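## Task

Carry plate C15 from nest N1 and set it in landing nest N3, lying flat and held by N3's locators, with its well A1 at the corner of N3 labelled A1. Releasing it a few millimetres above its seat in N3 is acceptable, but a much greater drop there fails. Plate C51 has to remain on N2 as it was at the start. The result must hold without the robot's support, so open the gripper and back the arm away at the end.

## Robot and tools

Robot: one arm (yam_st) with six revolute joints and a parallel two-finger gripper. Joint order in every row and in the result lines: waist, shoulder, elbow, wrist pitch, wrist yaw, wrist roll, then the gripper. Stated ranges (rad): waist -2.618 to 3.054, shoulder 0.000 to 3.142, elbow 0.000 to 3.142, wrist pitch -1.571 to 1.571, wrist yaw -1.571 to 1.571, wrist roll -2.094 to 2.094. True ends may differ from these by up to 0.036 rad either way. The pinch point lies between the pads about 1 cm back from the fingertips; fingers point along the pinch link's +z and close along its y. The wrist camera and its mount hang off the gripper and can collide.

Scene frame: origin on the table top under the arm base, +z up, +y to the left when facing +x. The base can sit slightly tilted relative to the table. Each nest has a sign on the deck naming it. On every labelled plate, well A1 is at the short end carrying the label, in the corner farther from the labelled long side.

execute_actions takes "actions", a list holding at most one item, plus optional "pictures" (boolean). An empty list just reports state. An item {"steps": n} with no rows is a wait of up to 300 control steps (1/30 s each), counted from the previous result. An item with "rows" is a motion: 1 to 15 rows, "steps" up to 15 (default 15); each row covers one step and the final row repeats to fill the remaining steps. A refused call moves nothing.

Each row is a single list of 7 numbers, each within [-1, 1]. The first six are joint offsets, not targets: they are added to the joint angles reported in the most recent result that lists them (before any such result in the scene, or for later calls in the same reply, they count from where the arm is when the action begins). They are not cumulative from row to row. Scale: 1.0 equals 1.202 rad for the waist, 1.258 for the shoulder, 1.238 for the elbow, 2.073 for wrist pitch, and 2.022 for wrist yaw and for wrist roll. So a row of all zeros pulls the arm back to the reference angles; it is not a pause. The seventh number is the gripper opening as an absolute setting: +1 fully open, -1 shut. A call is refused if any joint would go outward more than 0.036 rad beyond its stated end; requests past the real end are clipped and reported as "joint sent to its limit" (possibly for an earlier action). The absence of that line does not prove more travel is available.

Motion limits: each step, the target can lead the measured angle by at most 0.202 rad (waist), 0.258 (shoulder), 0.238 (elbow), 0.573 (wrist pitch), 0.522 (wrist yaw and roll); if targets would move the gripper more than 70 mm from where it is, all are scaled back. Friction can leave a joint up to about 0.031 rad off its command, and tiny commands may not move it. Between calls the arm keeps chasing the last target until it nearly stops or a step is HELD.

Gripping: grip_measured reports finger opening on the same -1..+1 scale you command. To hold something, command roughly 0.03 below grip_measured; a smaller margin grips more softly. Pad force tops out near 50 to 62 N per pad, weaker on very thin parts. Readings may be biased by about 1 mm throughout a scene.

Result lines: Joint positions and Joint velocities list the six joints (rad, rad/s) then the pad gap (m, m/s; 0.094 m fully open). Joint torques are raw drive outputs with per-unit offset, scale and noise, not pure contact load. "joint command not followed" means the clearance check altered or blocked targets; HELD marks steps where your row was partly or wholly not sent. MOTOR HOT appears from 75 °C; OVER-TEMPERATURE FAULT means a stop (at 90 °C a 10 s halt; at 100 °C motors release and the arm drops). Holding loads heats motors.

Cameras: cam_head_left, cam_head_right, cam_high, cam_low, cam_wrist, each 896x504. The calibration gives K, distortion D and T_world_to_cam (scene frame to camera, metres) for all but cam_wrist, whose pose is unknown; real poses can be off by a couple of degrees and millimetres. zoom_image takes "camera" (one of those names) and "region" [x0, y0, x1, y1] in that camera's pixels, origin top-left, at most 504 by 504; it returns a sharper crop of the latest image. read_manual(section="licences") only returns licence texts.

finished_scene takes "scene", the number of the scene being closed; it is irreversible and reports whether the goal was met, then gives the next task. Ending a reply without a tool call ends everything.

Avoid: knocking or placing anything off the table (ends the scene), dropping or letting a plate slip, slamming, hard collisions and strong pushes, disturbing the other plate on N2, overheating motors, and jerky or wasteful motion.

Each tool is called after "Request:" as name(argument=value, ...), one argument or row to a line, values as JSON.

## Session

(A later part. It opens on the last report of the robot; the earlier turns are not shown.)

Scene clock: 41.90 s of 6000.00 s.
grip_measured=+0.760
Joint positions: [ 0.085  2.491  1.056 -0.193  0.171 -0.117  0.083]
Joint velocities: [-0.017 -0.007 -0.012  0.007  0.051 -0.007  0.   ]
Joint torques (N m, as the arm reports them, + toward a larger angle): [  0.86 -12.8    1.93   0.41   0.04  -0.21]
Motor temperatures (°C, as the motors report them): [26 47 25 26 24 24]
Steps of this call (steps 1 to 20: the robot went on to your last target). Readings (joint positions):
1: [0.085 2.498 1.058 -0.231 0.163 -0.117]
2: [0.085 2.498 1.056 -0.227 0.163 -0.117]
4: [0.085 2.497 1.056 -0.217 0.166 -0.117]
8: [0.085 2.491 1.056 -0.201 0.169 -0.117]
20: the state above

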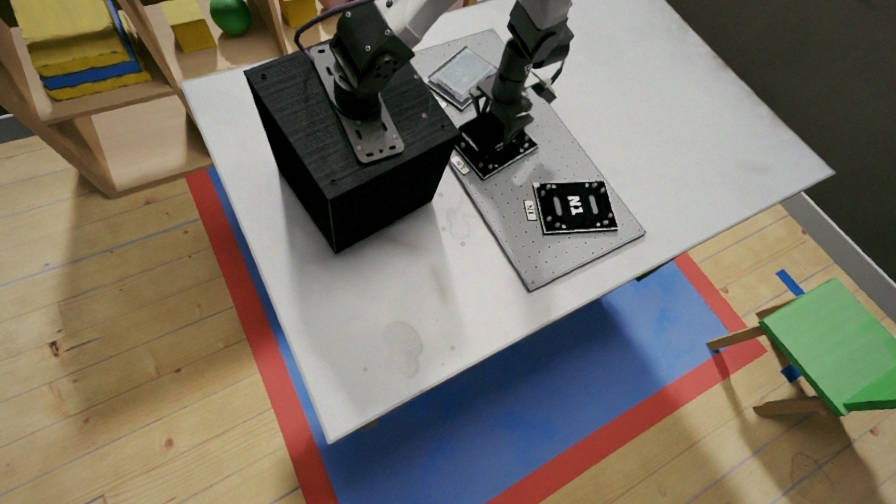

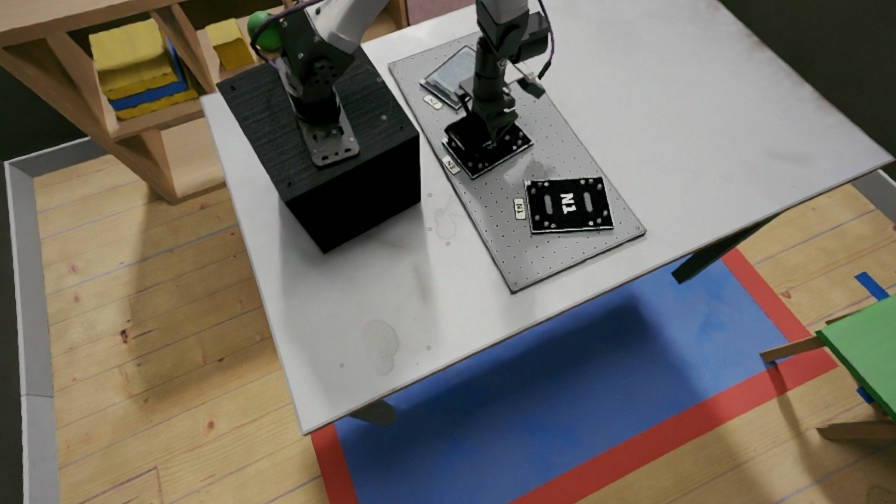

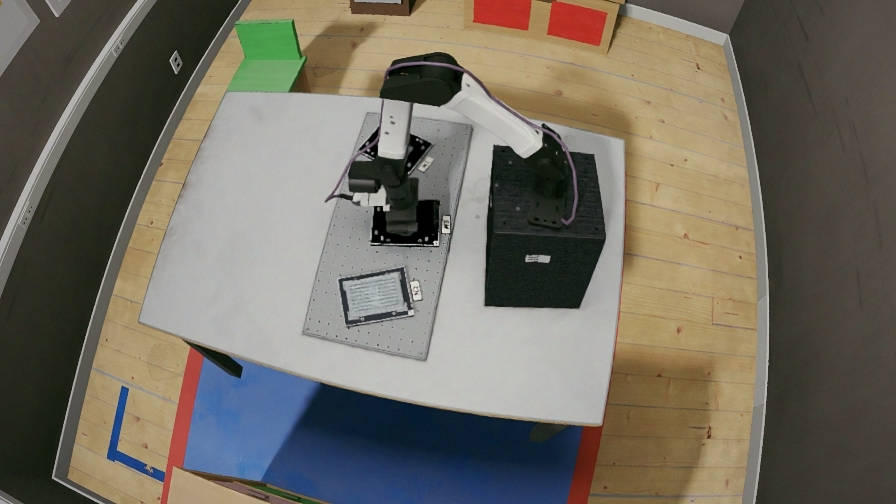

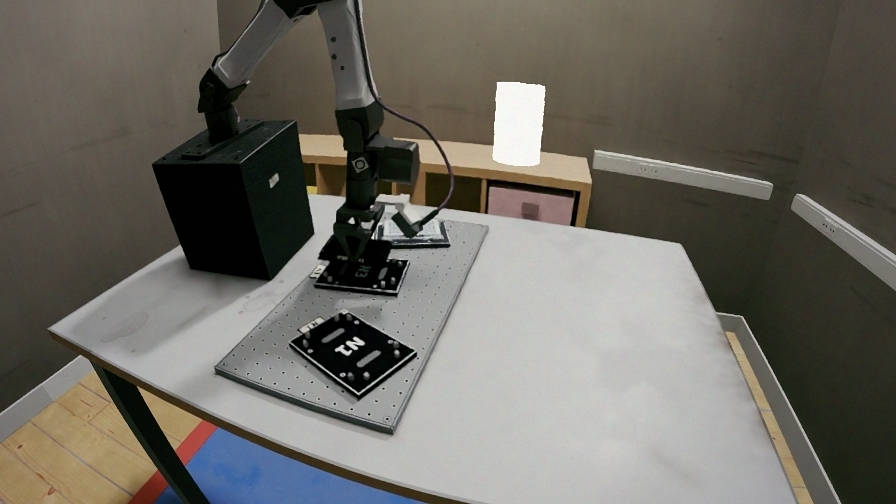

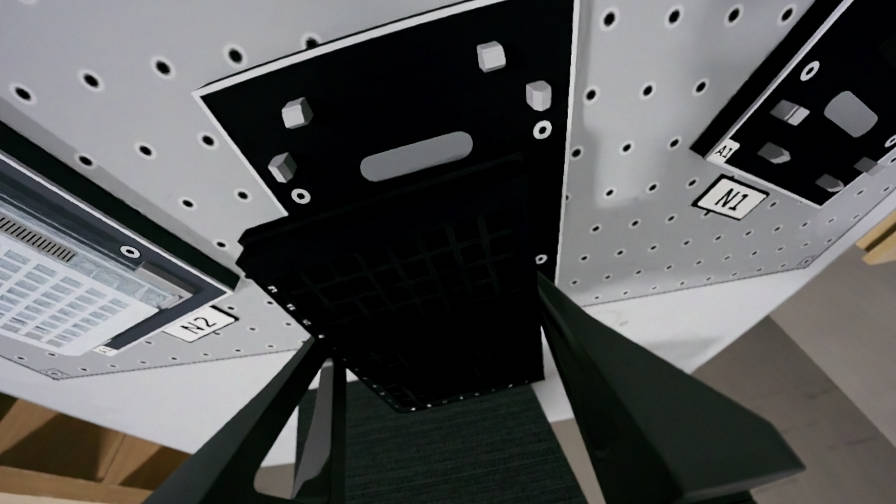

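Request:
execute_actions(
  actions=[
    {"rows":[[0,-0.012,-0.004,0.003,0.002,-0.002,0.727],[0,-0.024,-0.008,0.007,0.004,-0.004,0.727],[0,-0.036,-0.012,0.011,0.006,-0.006,0.727],[0,-0.048,-0.017,0.016,0.008,-0.009,0.727],[0,-0.058,-0.022,0.021,0.01,-0.012,0.727],[0,-0.064,-0.027,0.027,0.012,-0.014,0.727]]},
  ],
)

Scene clock: 44.10 s of 6000.00 s.
grip_measured=+0.760
Joint positions: [ 0.085  2.433  1.037 -0.148  0.186 -0.134  0.083]
Joint velocities: [-0.017  0.017 -0.012  0.051  0.022 -0.125 -0.   ]
Joint torques (N m, as the arm reports them, + toward a larger angle): [  1.09 -12.41   1.91   0.62   0.04  -0.2 ]
Motor temperatures (°C, as the motors report them): [26 48 25 26 24 24]
Steps of this call (steps 1 to 15: the robot went on to your last target; steps 16 to 51: nothing new was sent; steps 52 to 66: all 15 steps of this action). Readings (joint positions):
52: [0.085 2.491 1.056 -0.193 0.171 -0.117]
53: [0.085 2.491 1.056 -0.192 0.171 -0.117]
55: [0.085 2.485 1.053 -0.188 0.173 -0.119]
59: [0.085 2.446 1.037 -0.169 0.181 -0.128]
66: the state above

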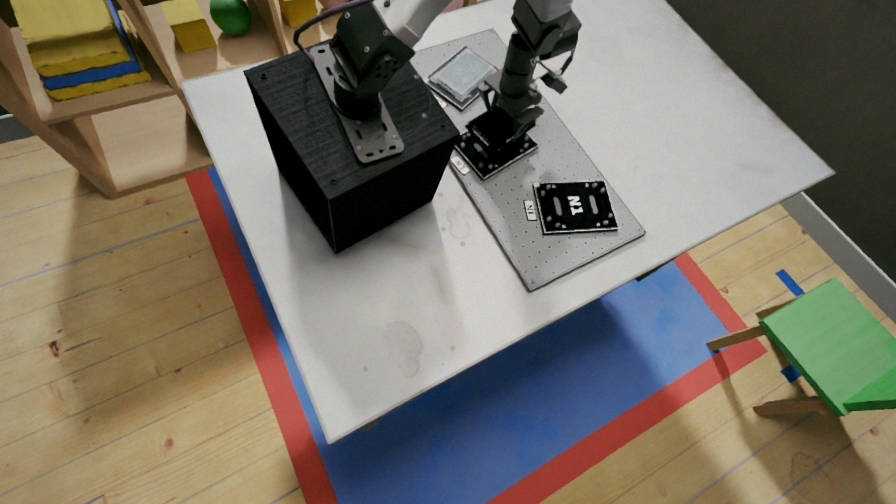

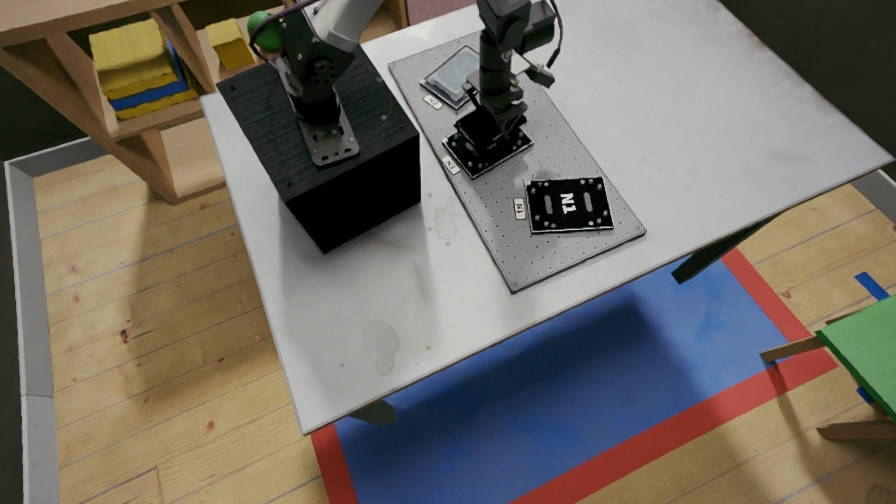

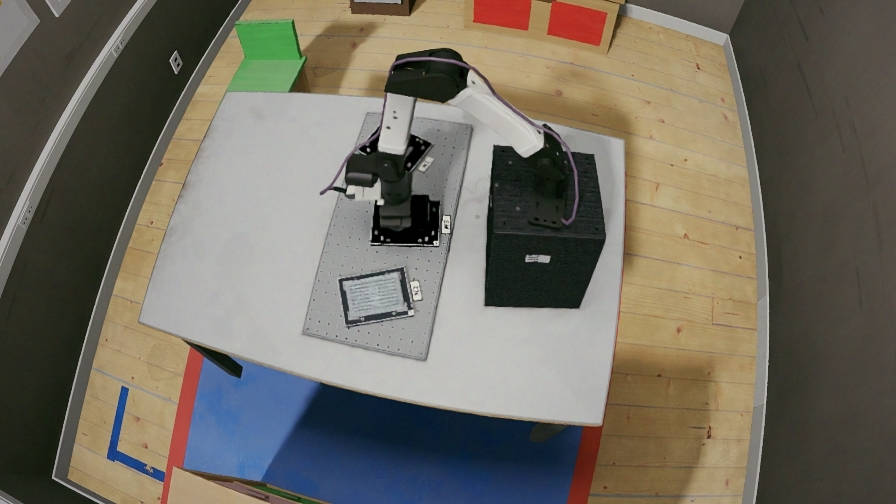

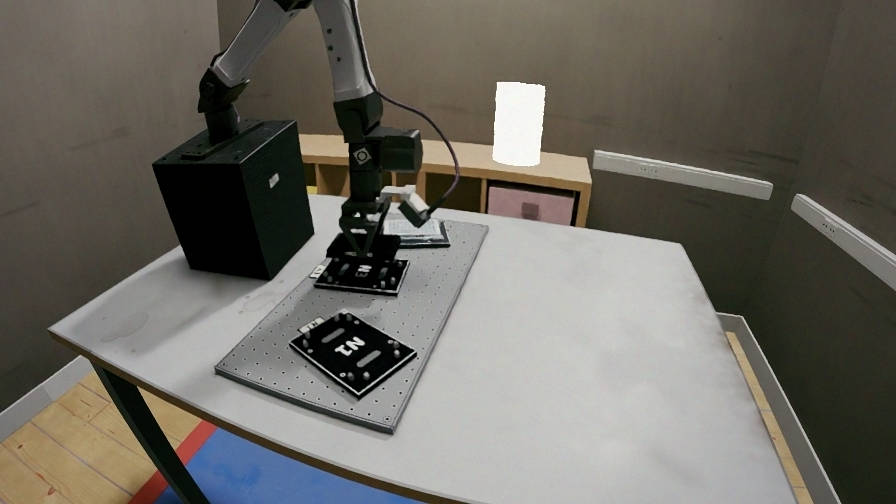

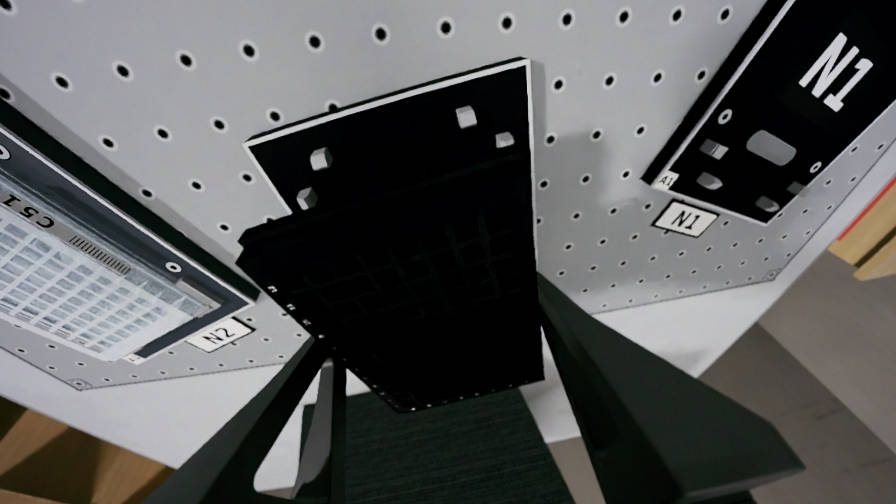

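Request:
execute_actions(
  actions=[
    {"rows":[[-0.005,0.012,0.01,0.003,0,0.001,0.727],[-0.01,0.024,0.02,0.006,0.001,0.003,0.727],[-0.015,0.036,0.03,0.009,0.002,0.005,0.727],[-0.02,0.048,0.04,0.012,0.003,0.007,0.727],[-0.024,0.06,0.049,0.015,0.004,0.008,0.727],[-0.024,0.07,0.056,0.017,0.004,0.008,0.727]]},
  ],
)

Scene clock: 47.67 s of 6000.00 s.
grip_measured=+0.760
Joint positions: [ 0.059  2.508  1.089 -0.123  0.188 -0.129  0.083]
Joint velocities: [-0.017 -0.022 -0.012 -0.022 -0.081 -0.022  0.   ]
Joint torques (N m, as the arm reports them, + toward a larger angle): [ 0.88 -9.98  4.37  0.61  0.05  0.02]
Motor temperatures (°C, as the motors report them): [26 48 25 26 24 24]
Steps of this call (steps 1 to 15: the robot went on to your last target; steps 16 to 90: nothing new was sent; then 0.07 s passed at rest; steps 91 to 105: all 15 steps of this action). Readings (joint positions):
91: [0.085 2.433 1.037 -0.147 0.187 -0.135]
92: [0.085 2.433 1.037 -0.147 0.187 -0.135]
94: [0.080 2.446 1.050 -0.146 0.187 -0.135]
98: [0.062 2.497 1.088 -0.127 0.188 -0.131]
105: the state above

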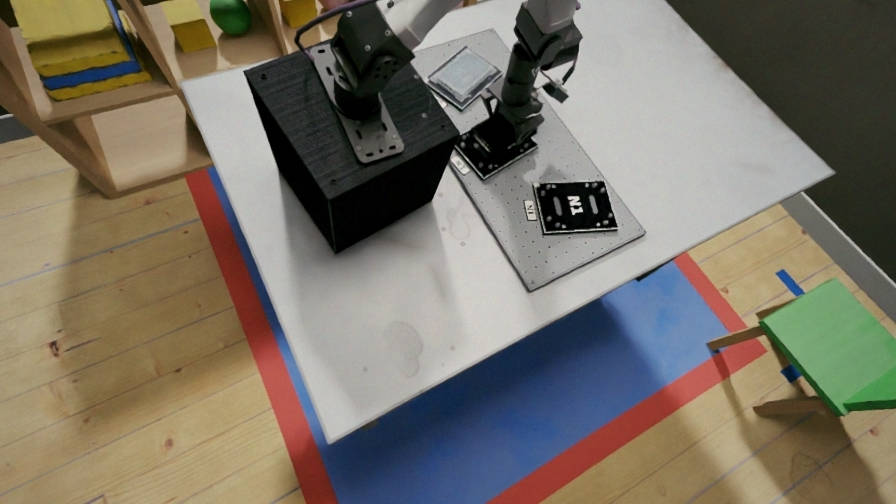

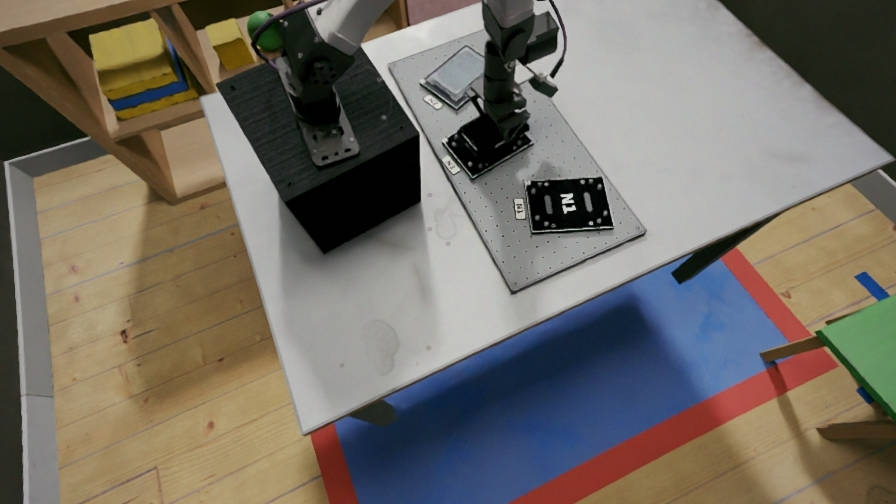

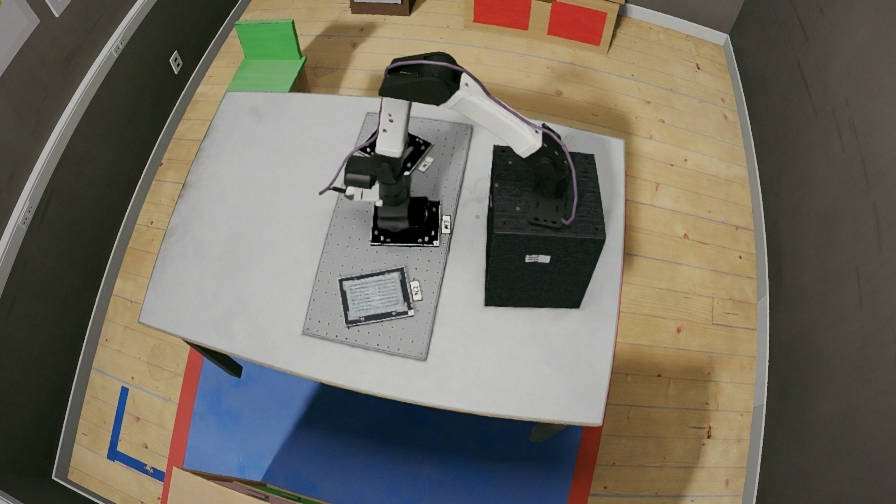

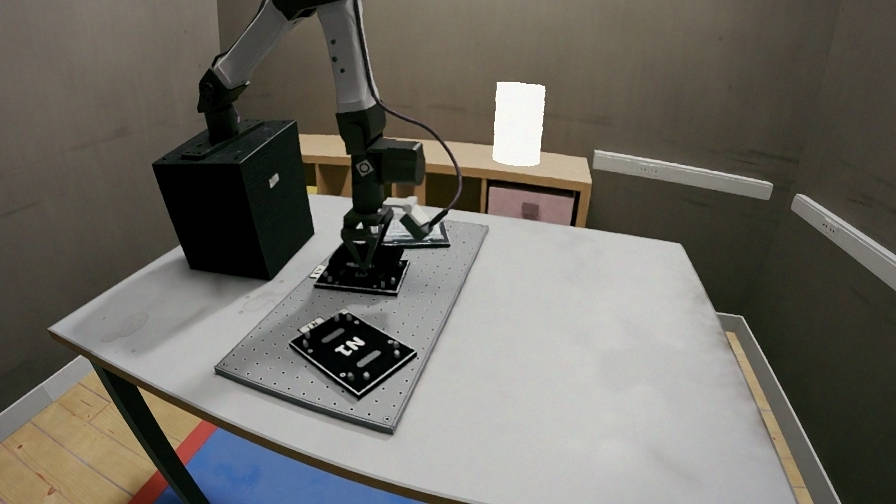

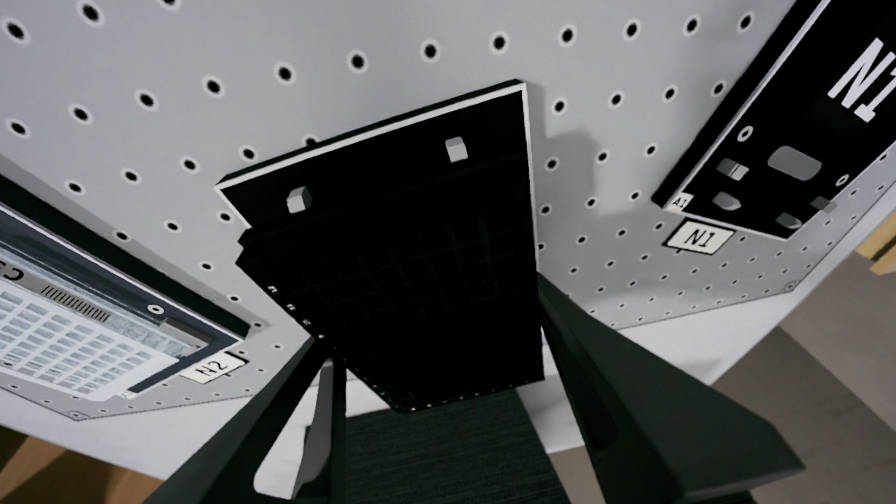

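Request:
zoom_image(
  camera="cam_low",
  region=[290,200,450,310],
)

Request:
zoom_image(
  camera="cam_head_left",
  region=[430,70,590,200],
)

Region (290, 200, 450, 310) of cam_low's 896x504 image, scaled by 3.150, with more detail than that image has; it fills the top 346 rows of this view, and the rest is white.

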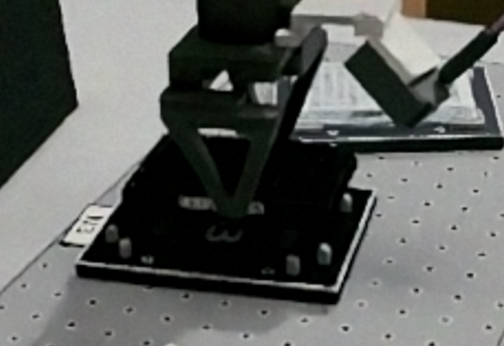

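Region (430, 70, 590, 200) of cam_head_left's 896x504 image, scaled by 3.150, with more detail than that image has; it fills the top 410 rows of this view, and the rest is white.

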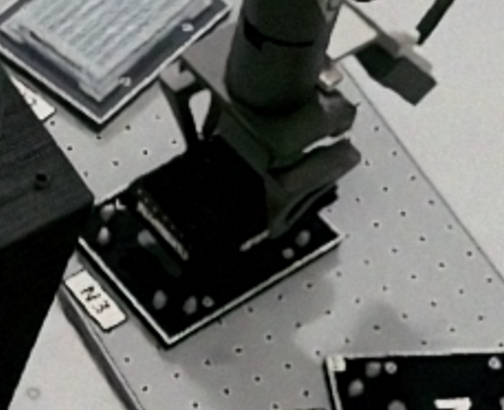

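Request:
execute_actions(
  actions=[
    {"rows":[[0,0.01,0,0.004,0,0,0.727],[0,0.02,0,0.008,0,0,0.727],[0,0.03,0,0.012,0,0,0.727],[0,0.038,0,0.017,0,0,0.727],[0,0.043,0,0.021,0,0,0.727]],"steps":14},
  ],
)

Scene clock: 51.33 s of 6000.00 s.
grip_measured=+0.760
Joint positions: [ 0.059  2.55   1.089 -0.094  0.188 -0.128  0.083]
Joint velocities: [-0.002  0.002  0.012 -0.022  0.037 -0.007 -0.001]
Joint torques (N m, as the arm reports them, + toward a larger angle): [ 1.11 -9.97  2.6   0.59 -0.05 -0.1 ]
Motor temperatures (°C, as the motors report them): [26 47 25 26 24 24]
Steps of this call (steps 1 to 15: the robot went on to your last target; steps 16 to 90: nothing new was sent; then 0.20 s passed at rest; steps 91 to 104: all 14 steps of this action). Readings (joint positions):
91: [0.059 2.508 1.089 -0.123 0.188 -0.128]
92: [0.059 2.508 1.089 -0.122 0.188 -0.128]
94: [0.059 2.515 1.089 -0.113 0.188 -0.128]
98: [0.059 2.543 1.089 -0.098 0.188 -0.128]
104: the state above

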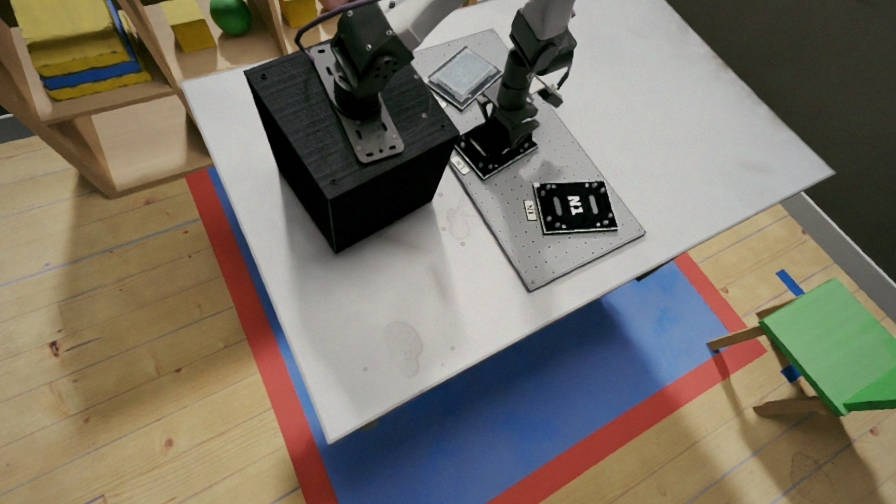

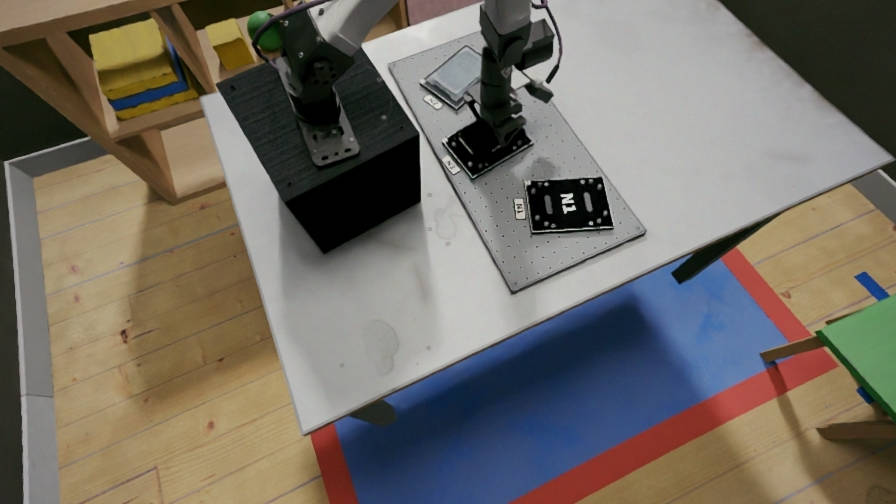

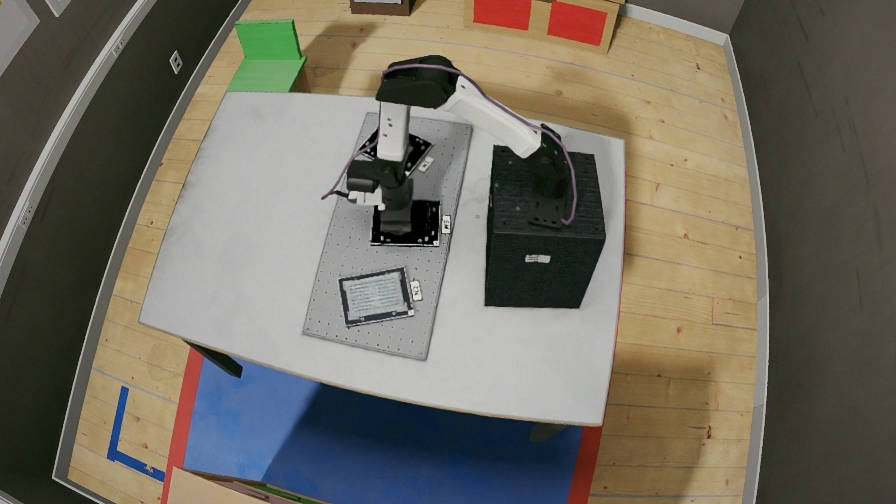

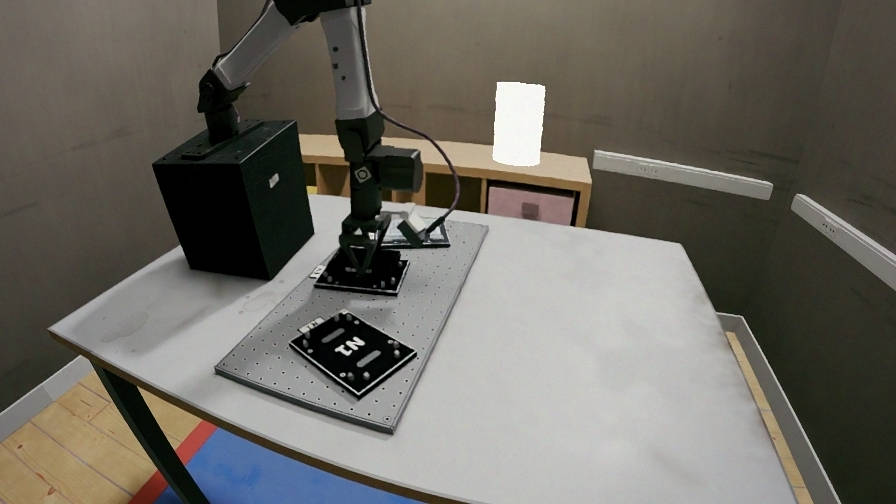

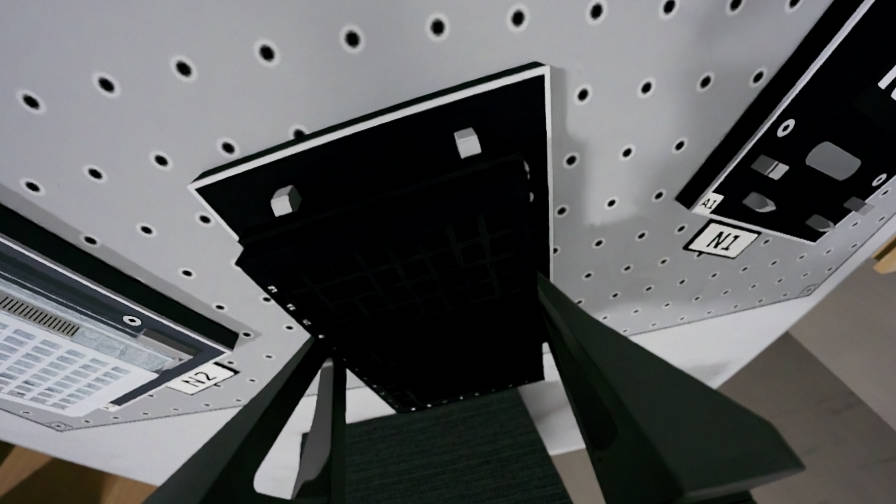

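Request:
execute_actions(
  actions=[
    {"rows":[[0,0.008,0.006,0.002,0,0,0.727],[0,0.016,0.011,0.004,0,0,0.727],[0,0.023,0.016,0.006,0,0,0.727],[0,0.03,0.02,0.008,0,0,0.727],[0,0.035,0.022,0.009,0,0,0.727]],"steps":14},
  ],
)

Scene clock: 53.00 s of 6000.00 s.
grip_measured=+0.760
Joint positions: [ 0.059  2.576  1.099 -0.077  0.188 -0.128  0.083]
Joint velocities: [ 0.017  0.007 -0.012 -0.007  0.066  0.051 -0.001]
Joint torques (N m, as the arm reports them, + toward a larger angle): [ 1.18 -9.45  3.94  0.47 -0.06 -0.11]
Motor temperatures (°C, as the motors report them): [26 47 25 26 24 24]
Steps of this call (steps 1 to 15: the robot went on to your last target; steps 16 to 36: nothing new was sent; steps 37 to 50: all 14 steps of this action). Readings (joint positions):
37: [0.059 2.550 1.089 -0.090 0.188 -0.128]
38: [0.059 2.550 1.089 -0.090 0.188 -0.128]
40: [0.059 2.552 1.090 -0.089 0.188 -0.128]
44: [0.059 2.573 1.099 -0.084 0.188 -0.128]
50: the state above

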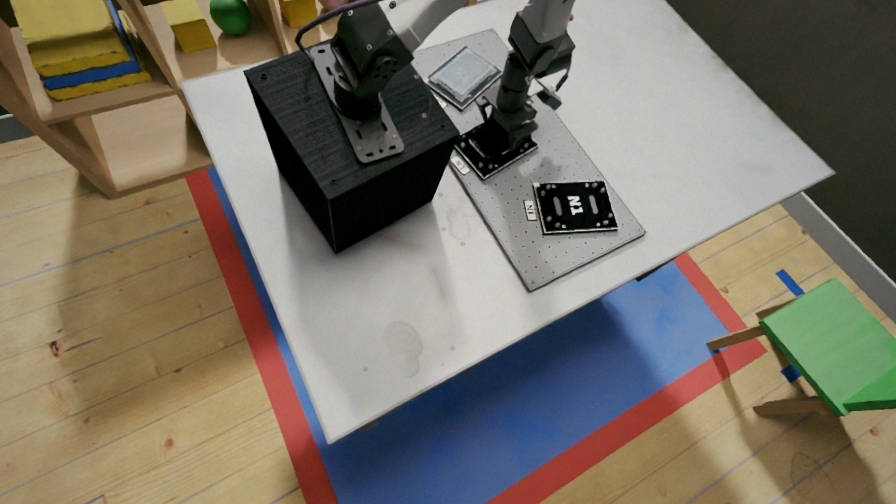

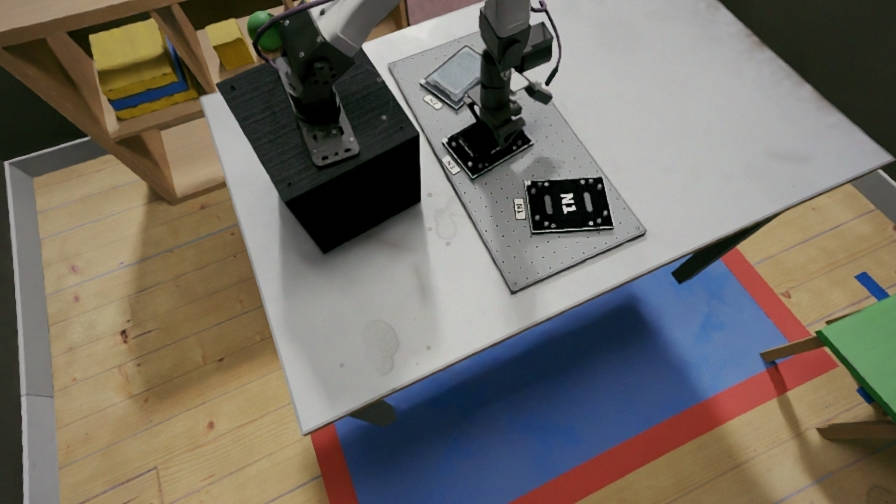

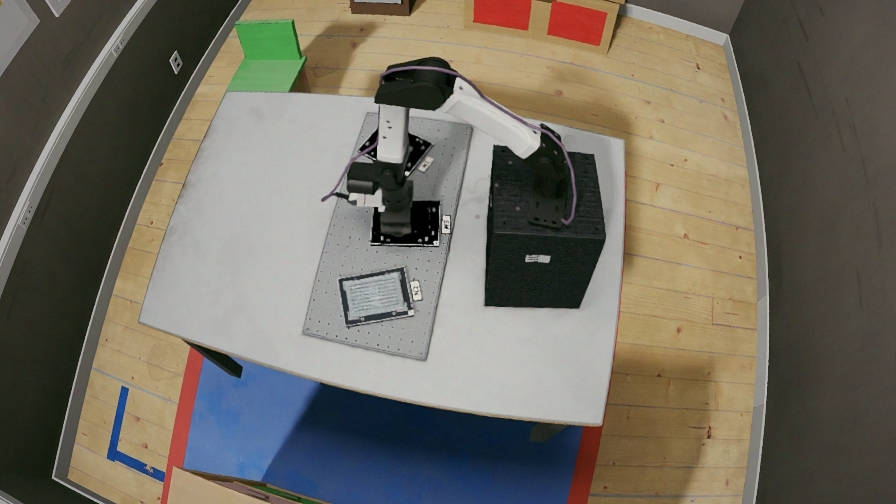

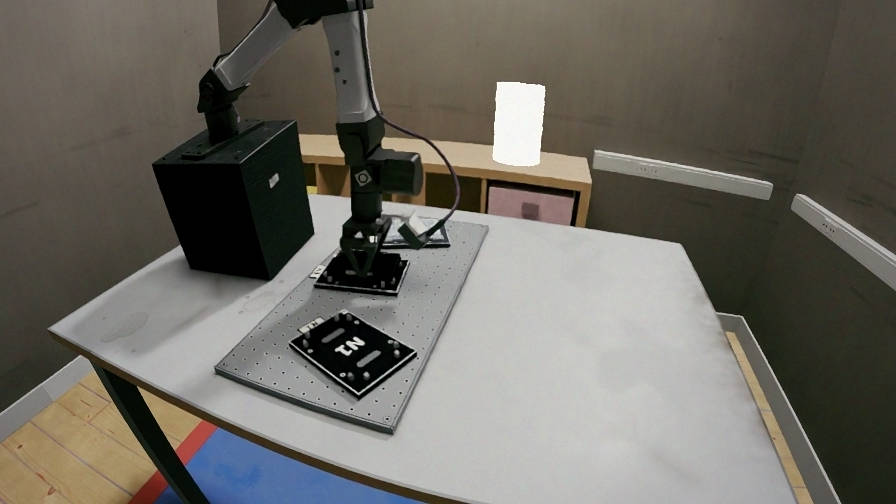

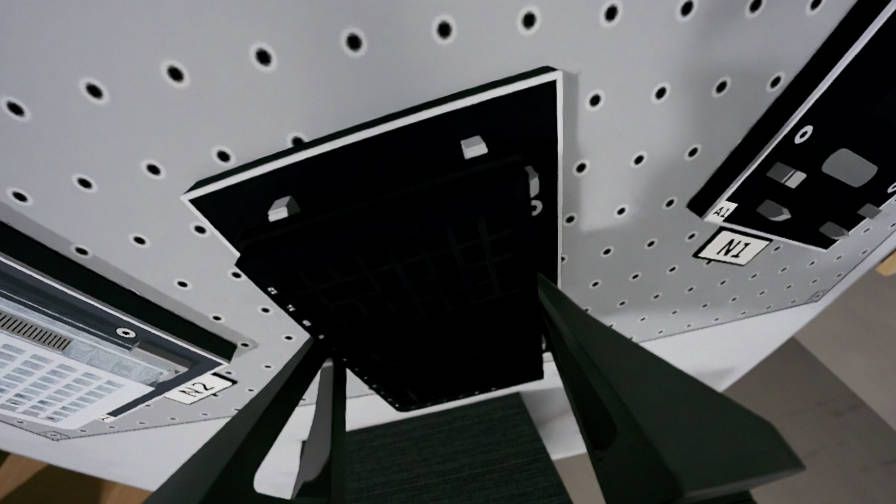

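Request:
execute_actions(
  actions=[
    {"rows":[[0,0.008,0,0.003,0,0,0.727],[0,0.015,0,0.006,0,0,0.727],[0,0.021,0,0.008,0,0,0.727],[0,0.026,0,0.01,0,0,0.727]],"steps":13},
  ],
)

Request:
zoom_image(
  camera="cam_low",
  region=[290,210,450,310],
)

Scene clock: 54.73 s of 6000.00 s.
grip_measured=+0.760
Joint positions: [ 0.059  2.582  1.099 -0.064  0.188 -0.128  0.083]
Joint velocities: [-0.007 -0.007  0.012  0.051 -0.051 -0.081  0.001]
Joint torques (N m, as the arm reports them, + toward a larger angle): [ 1.11 -8.91  2.57  0.54 -0.05 -0.1 ]
Motor temperatures (°C, as the motors report them): [26 47 25 26 24 24]
Steps of this call (steps 1 to 15: the robot went on to your last target; steps 16 to 39: nothing new was sent; steps 40 to 52: all 13 steps of this action). Readings (joint positions):
40: [0.059 2.576 1.099 -0.077 0.188 -0.128]
41: [0.059 2.576 1.099 -0.076 0.188 -0.128]
43: [0.059 2.576 1.099 -0.072 0.188 -0.128]
47: [0.059 2.582 1.099 -0.064 0.188 -0.128]
52: the state above

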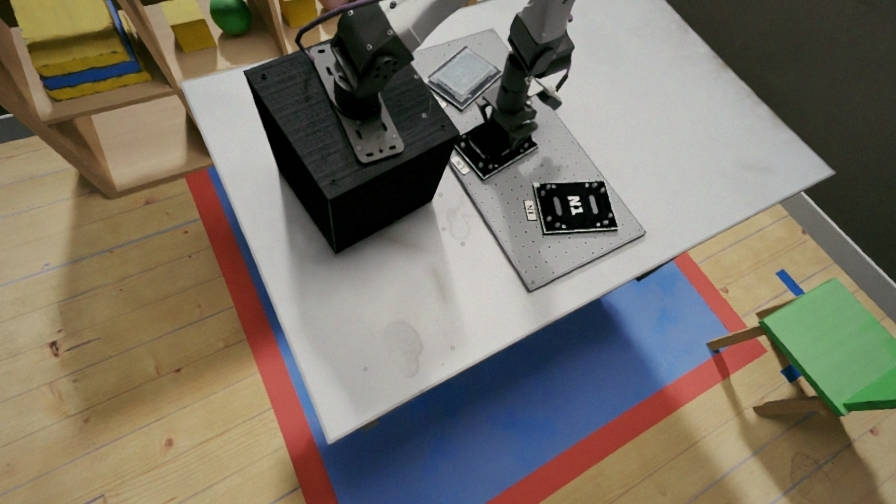

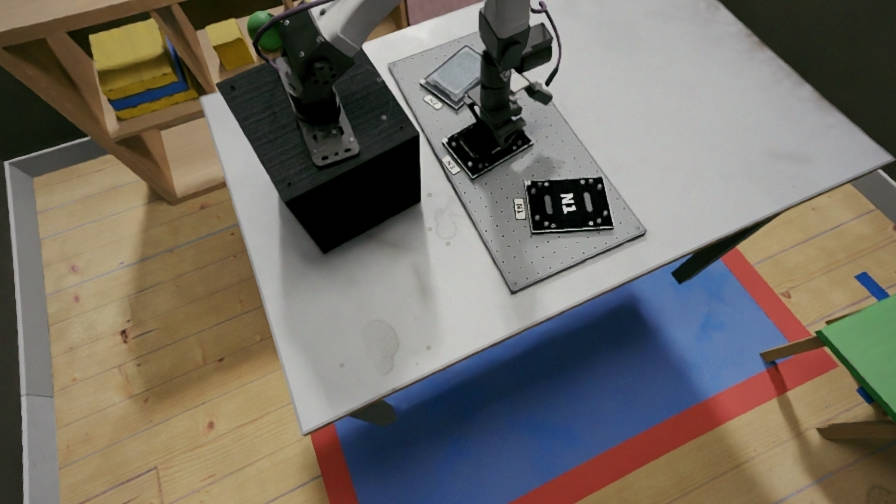

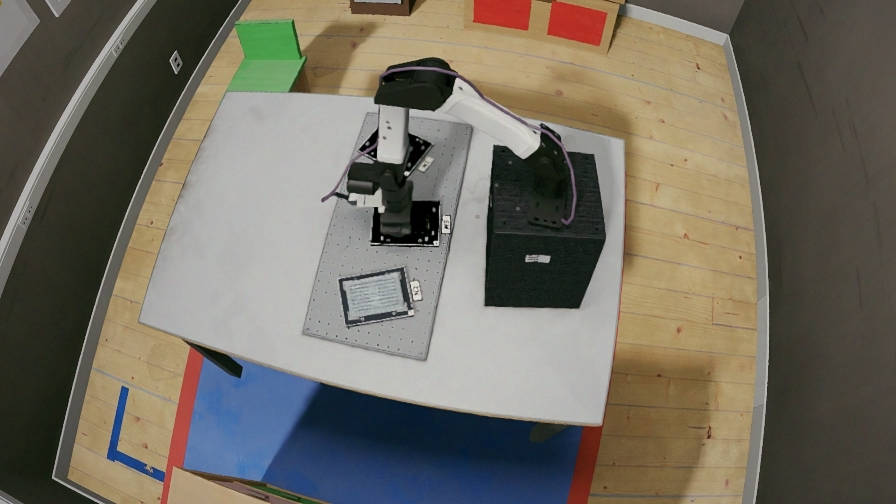

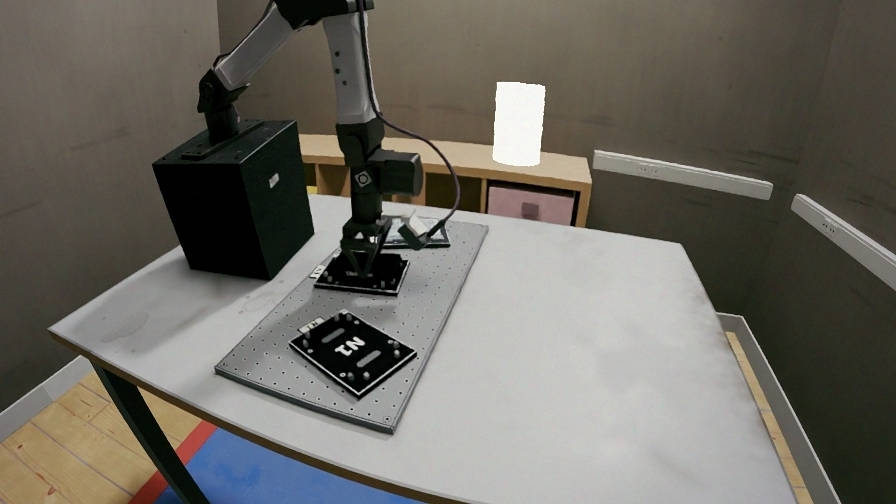

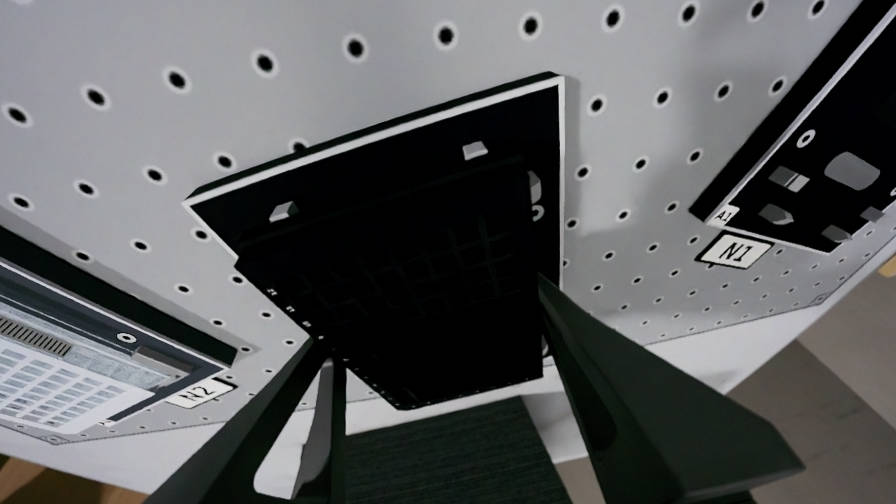

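Region (290, 210, 450, 310) of cam_low's 896x504 image, scaled by 3.150, with more detail than that image has; it fills the top 315 rows of this view, and the rest is white.

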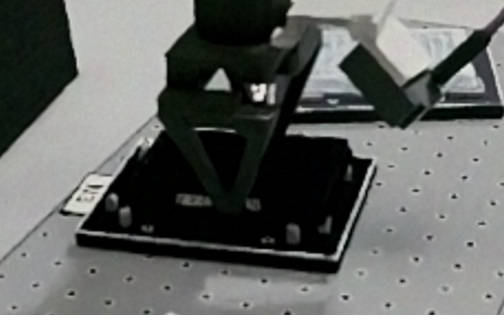

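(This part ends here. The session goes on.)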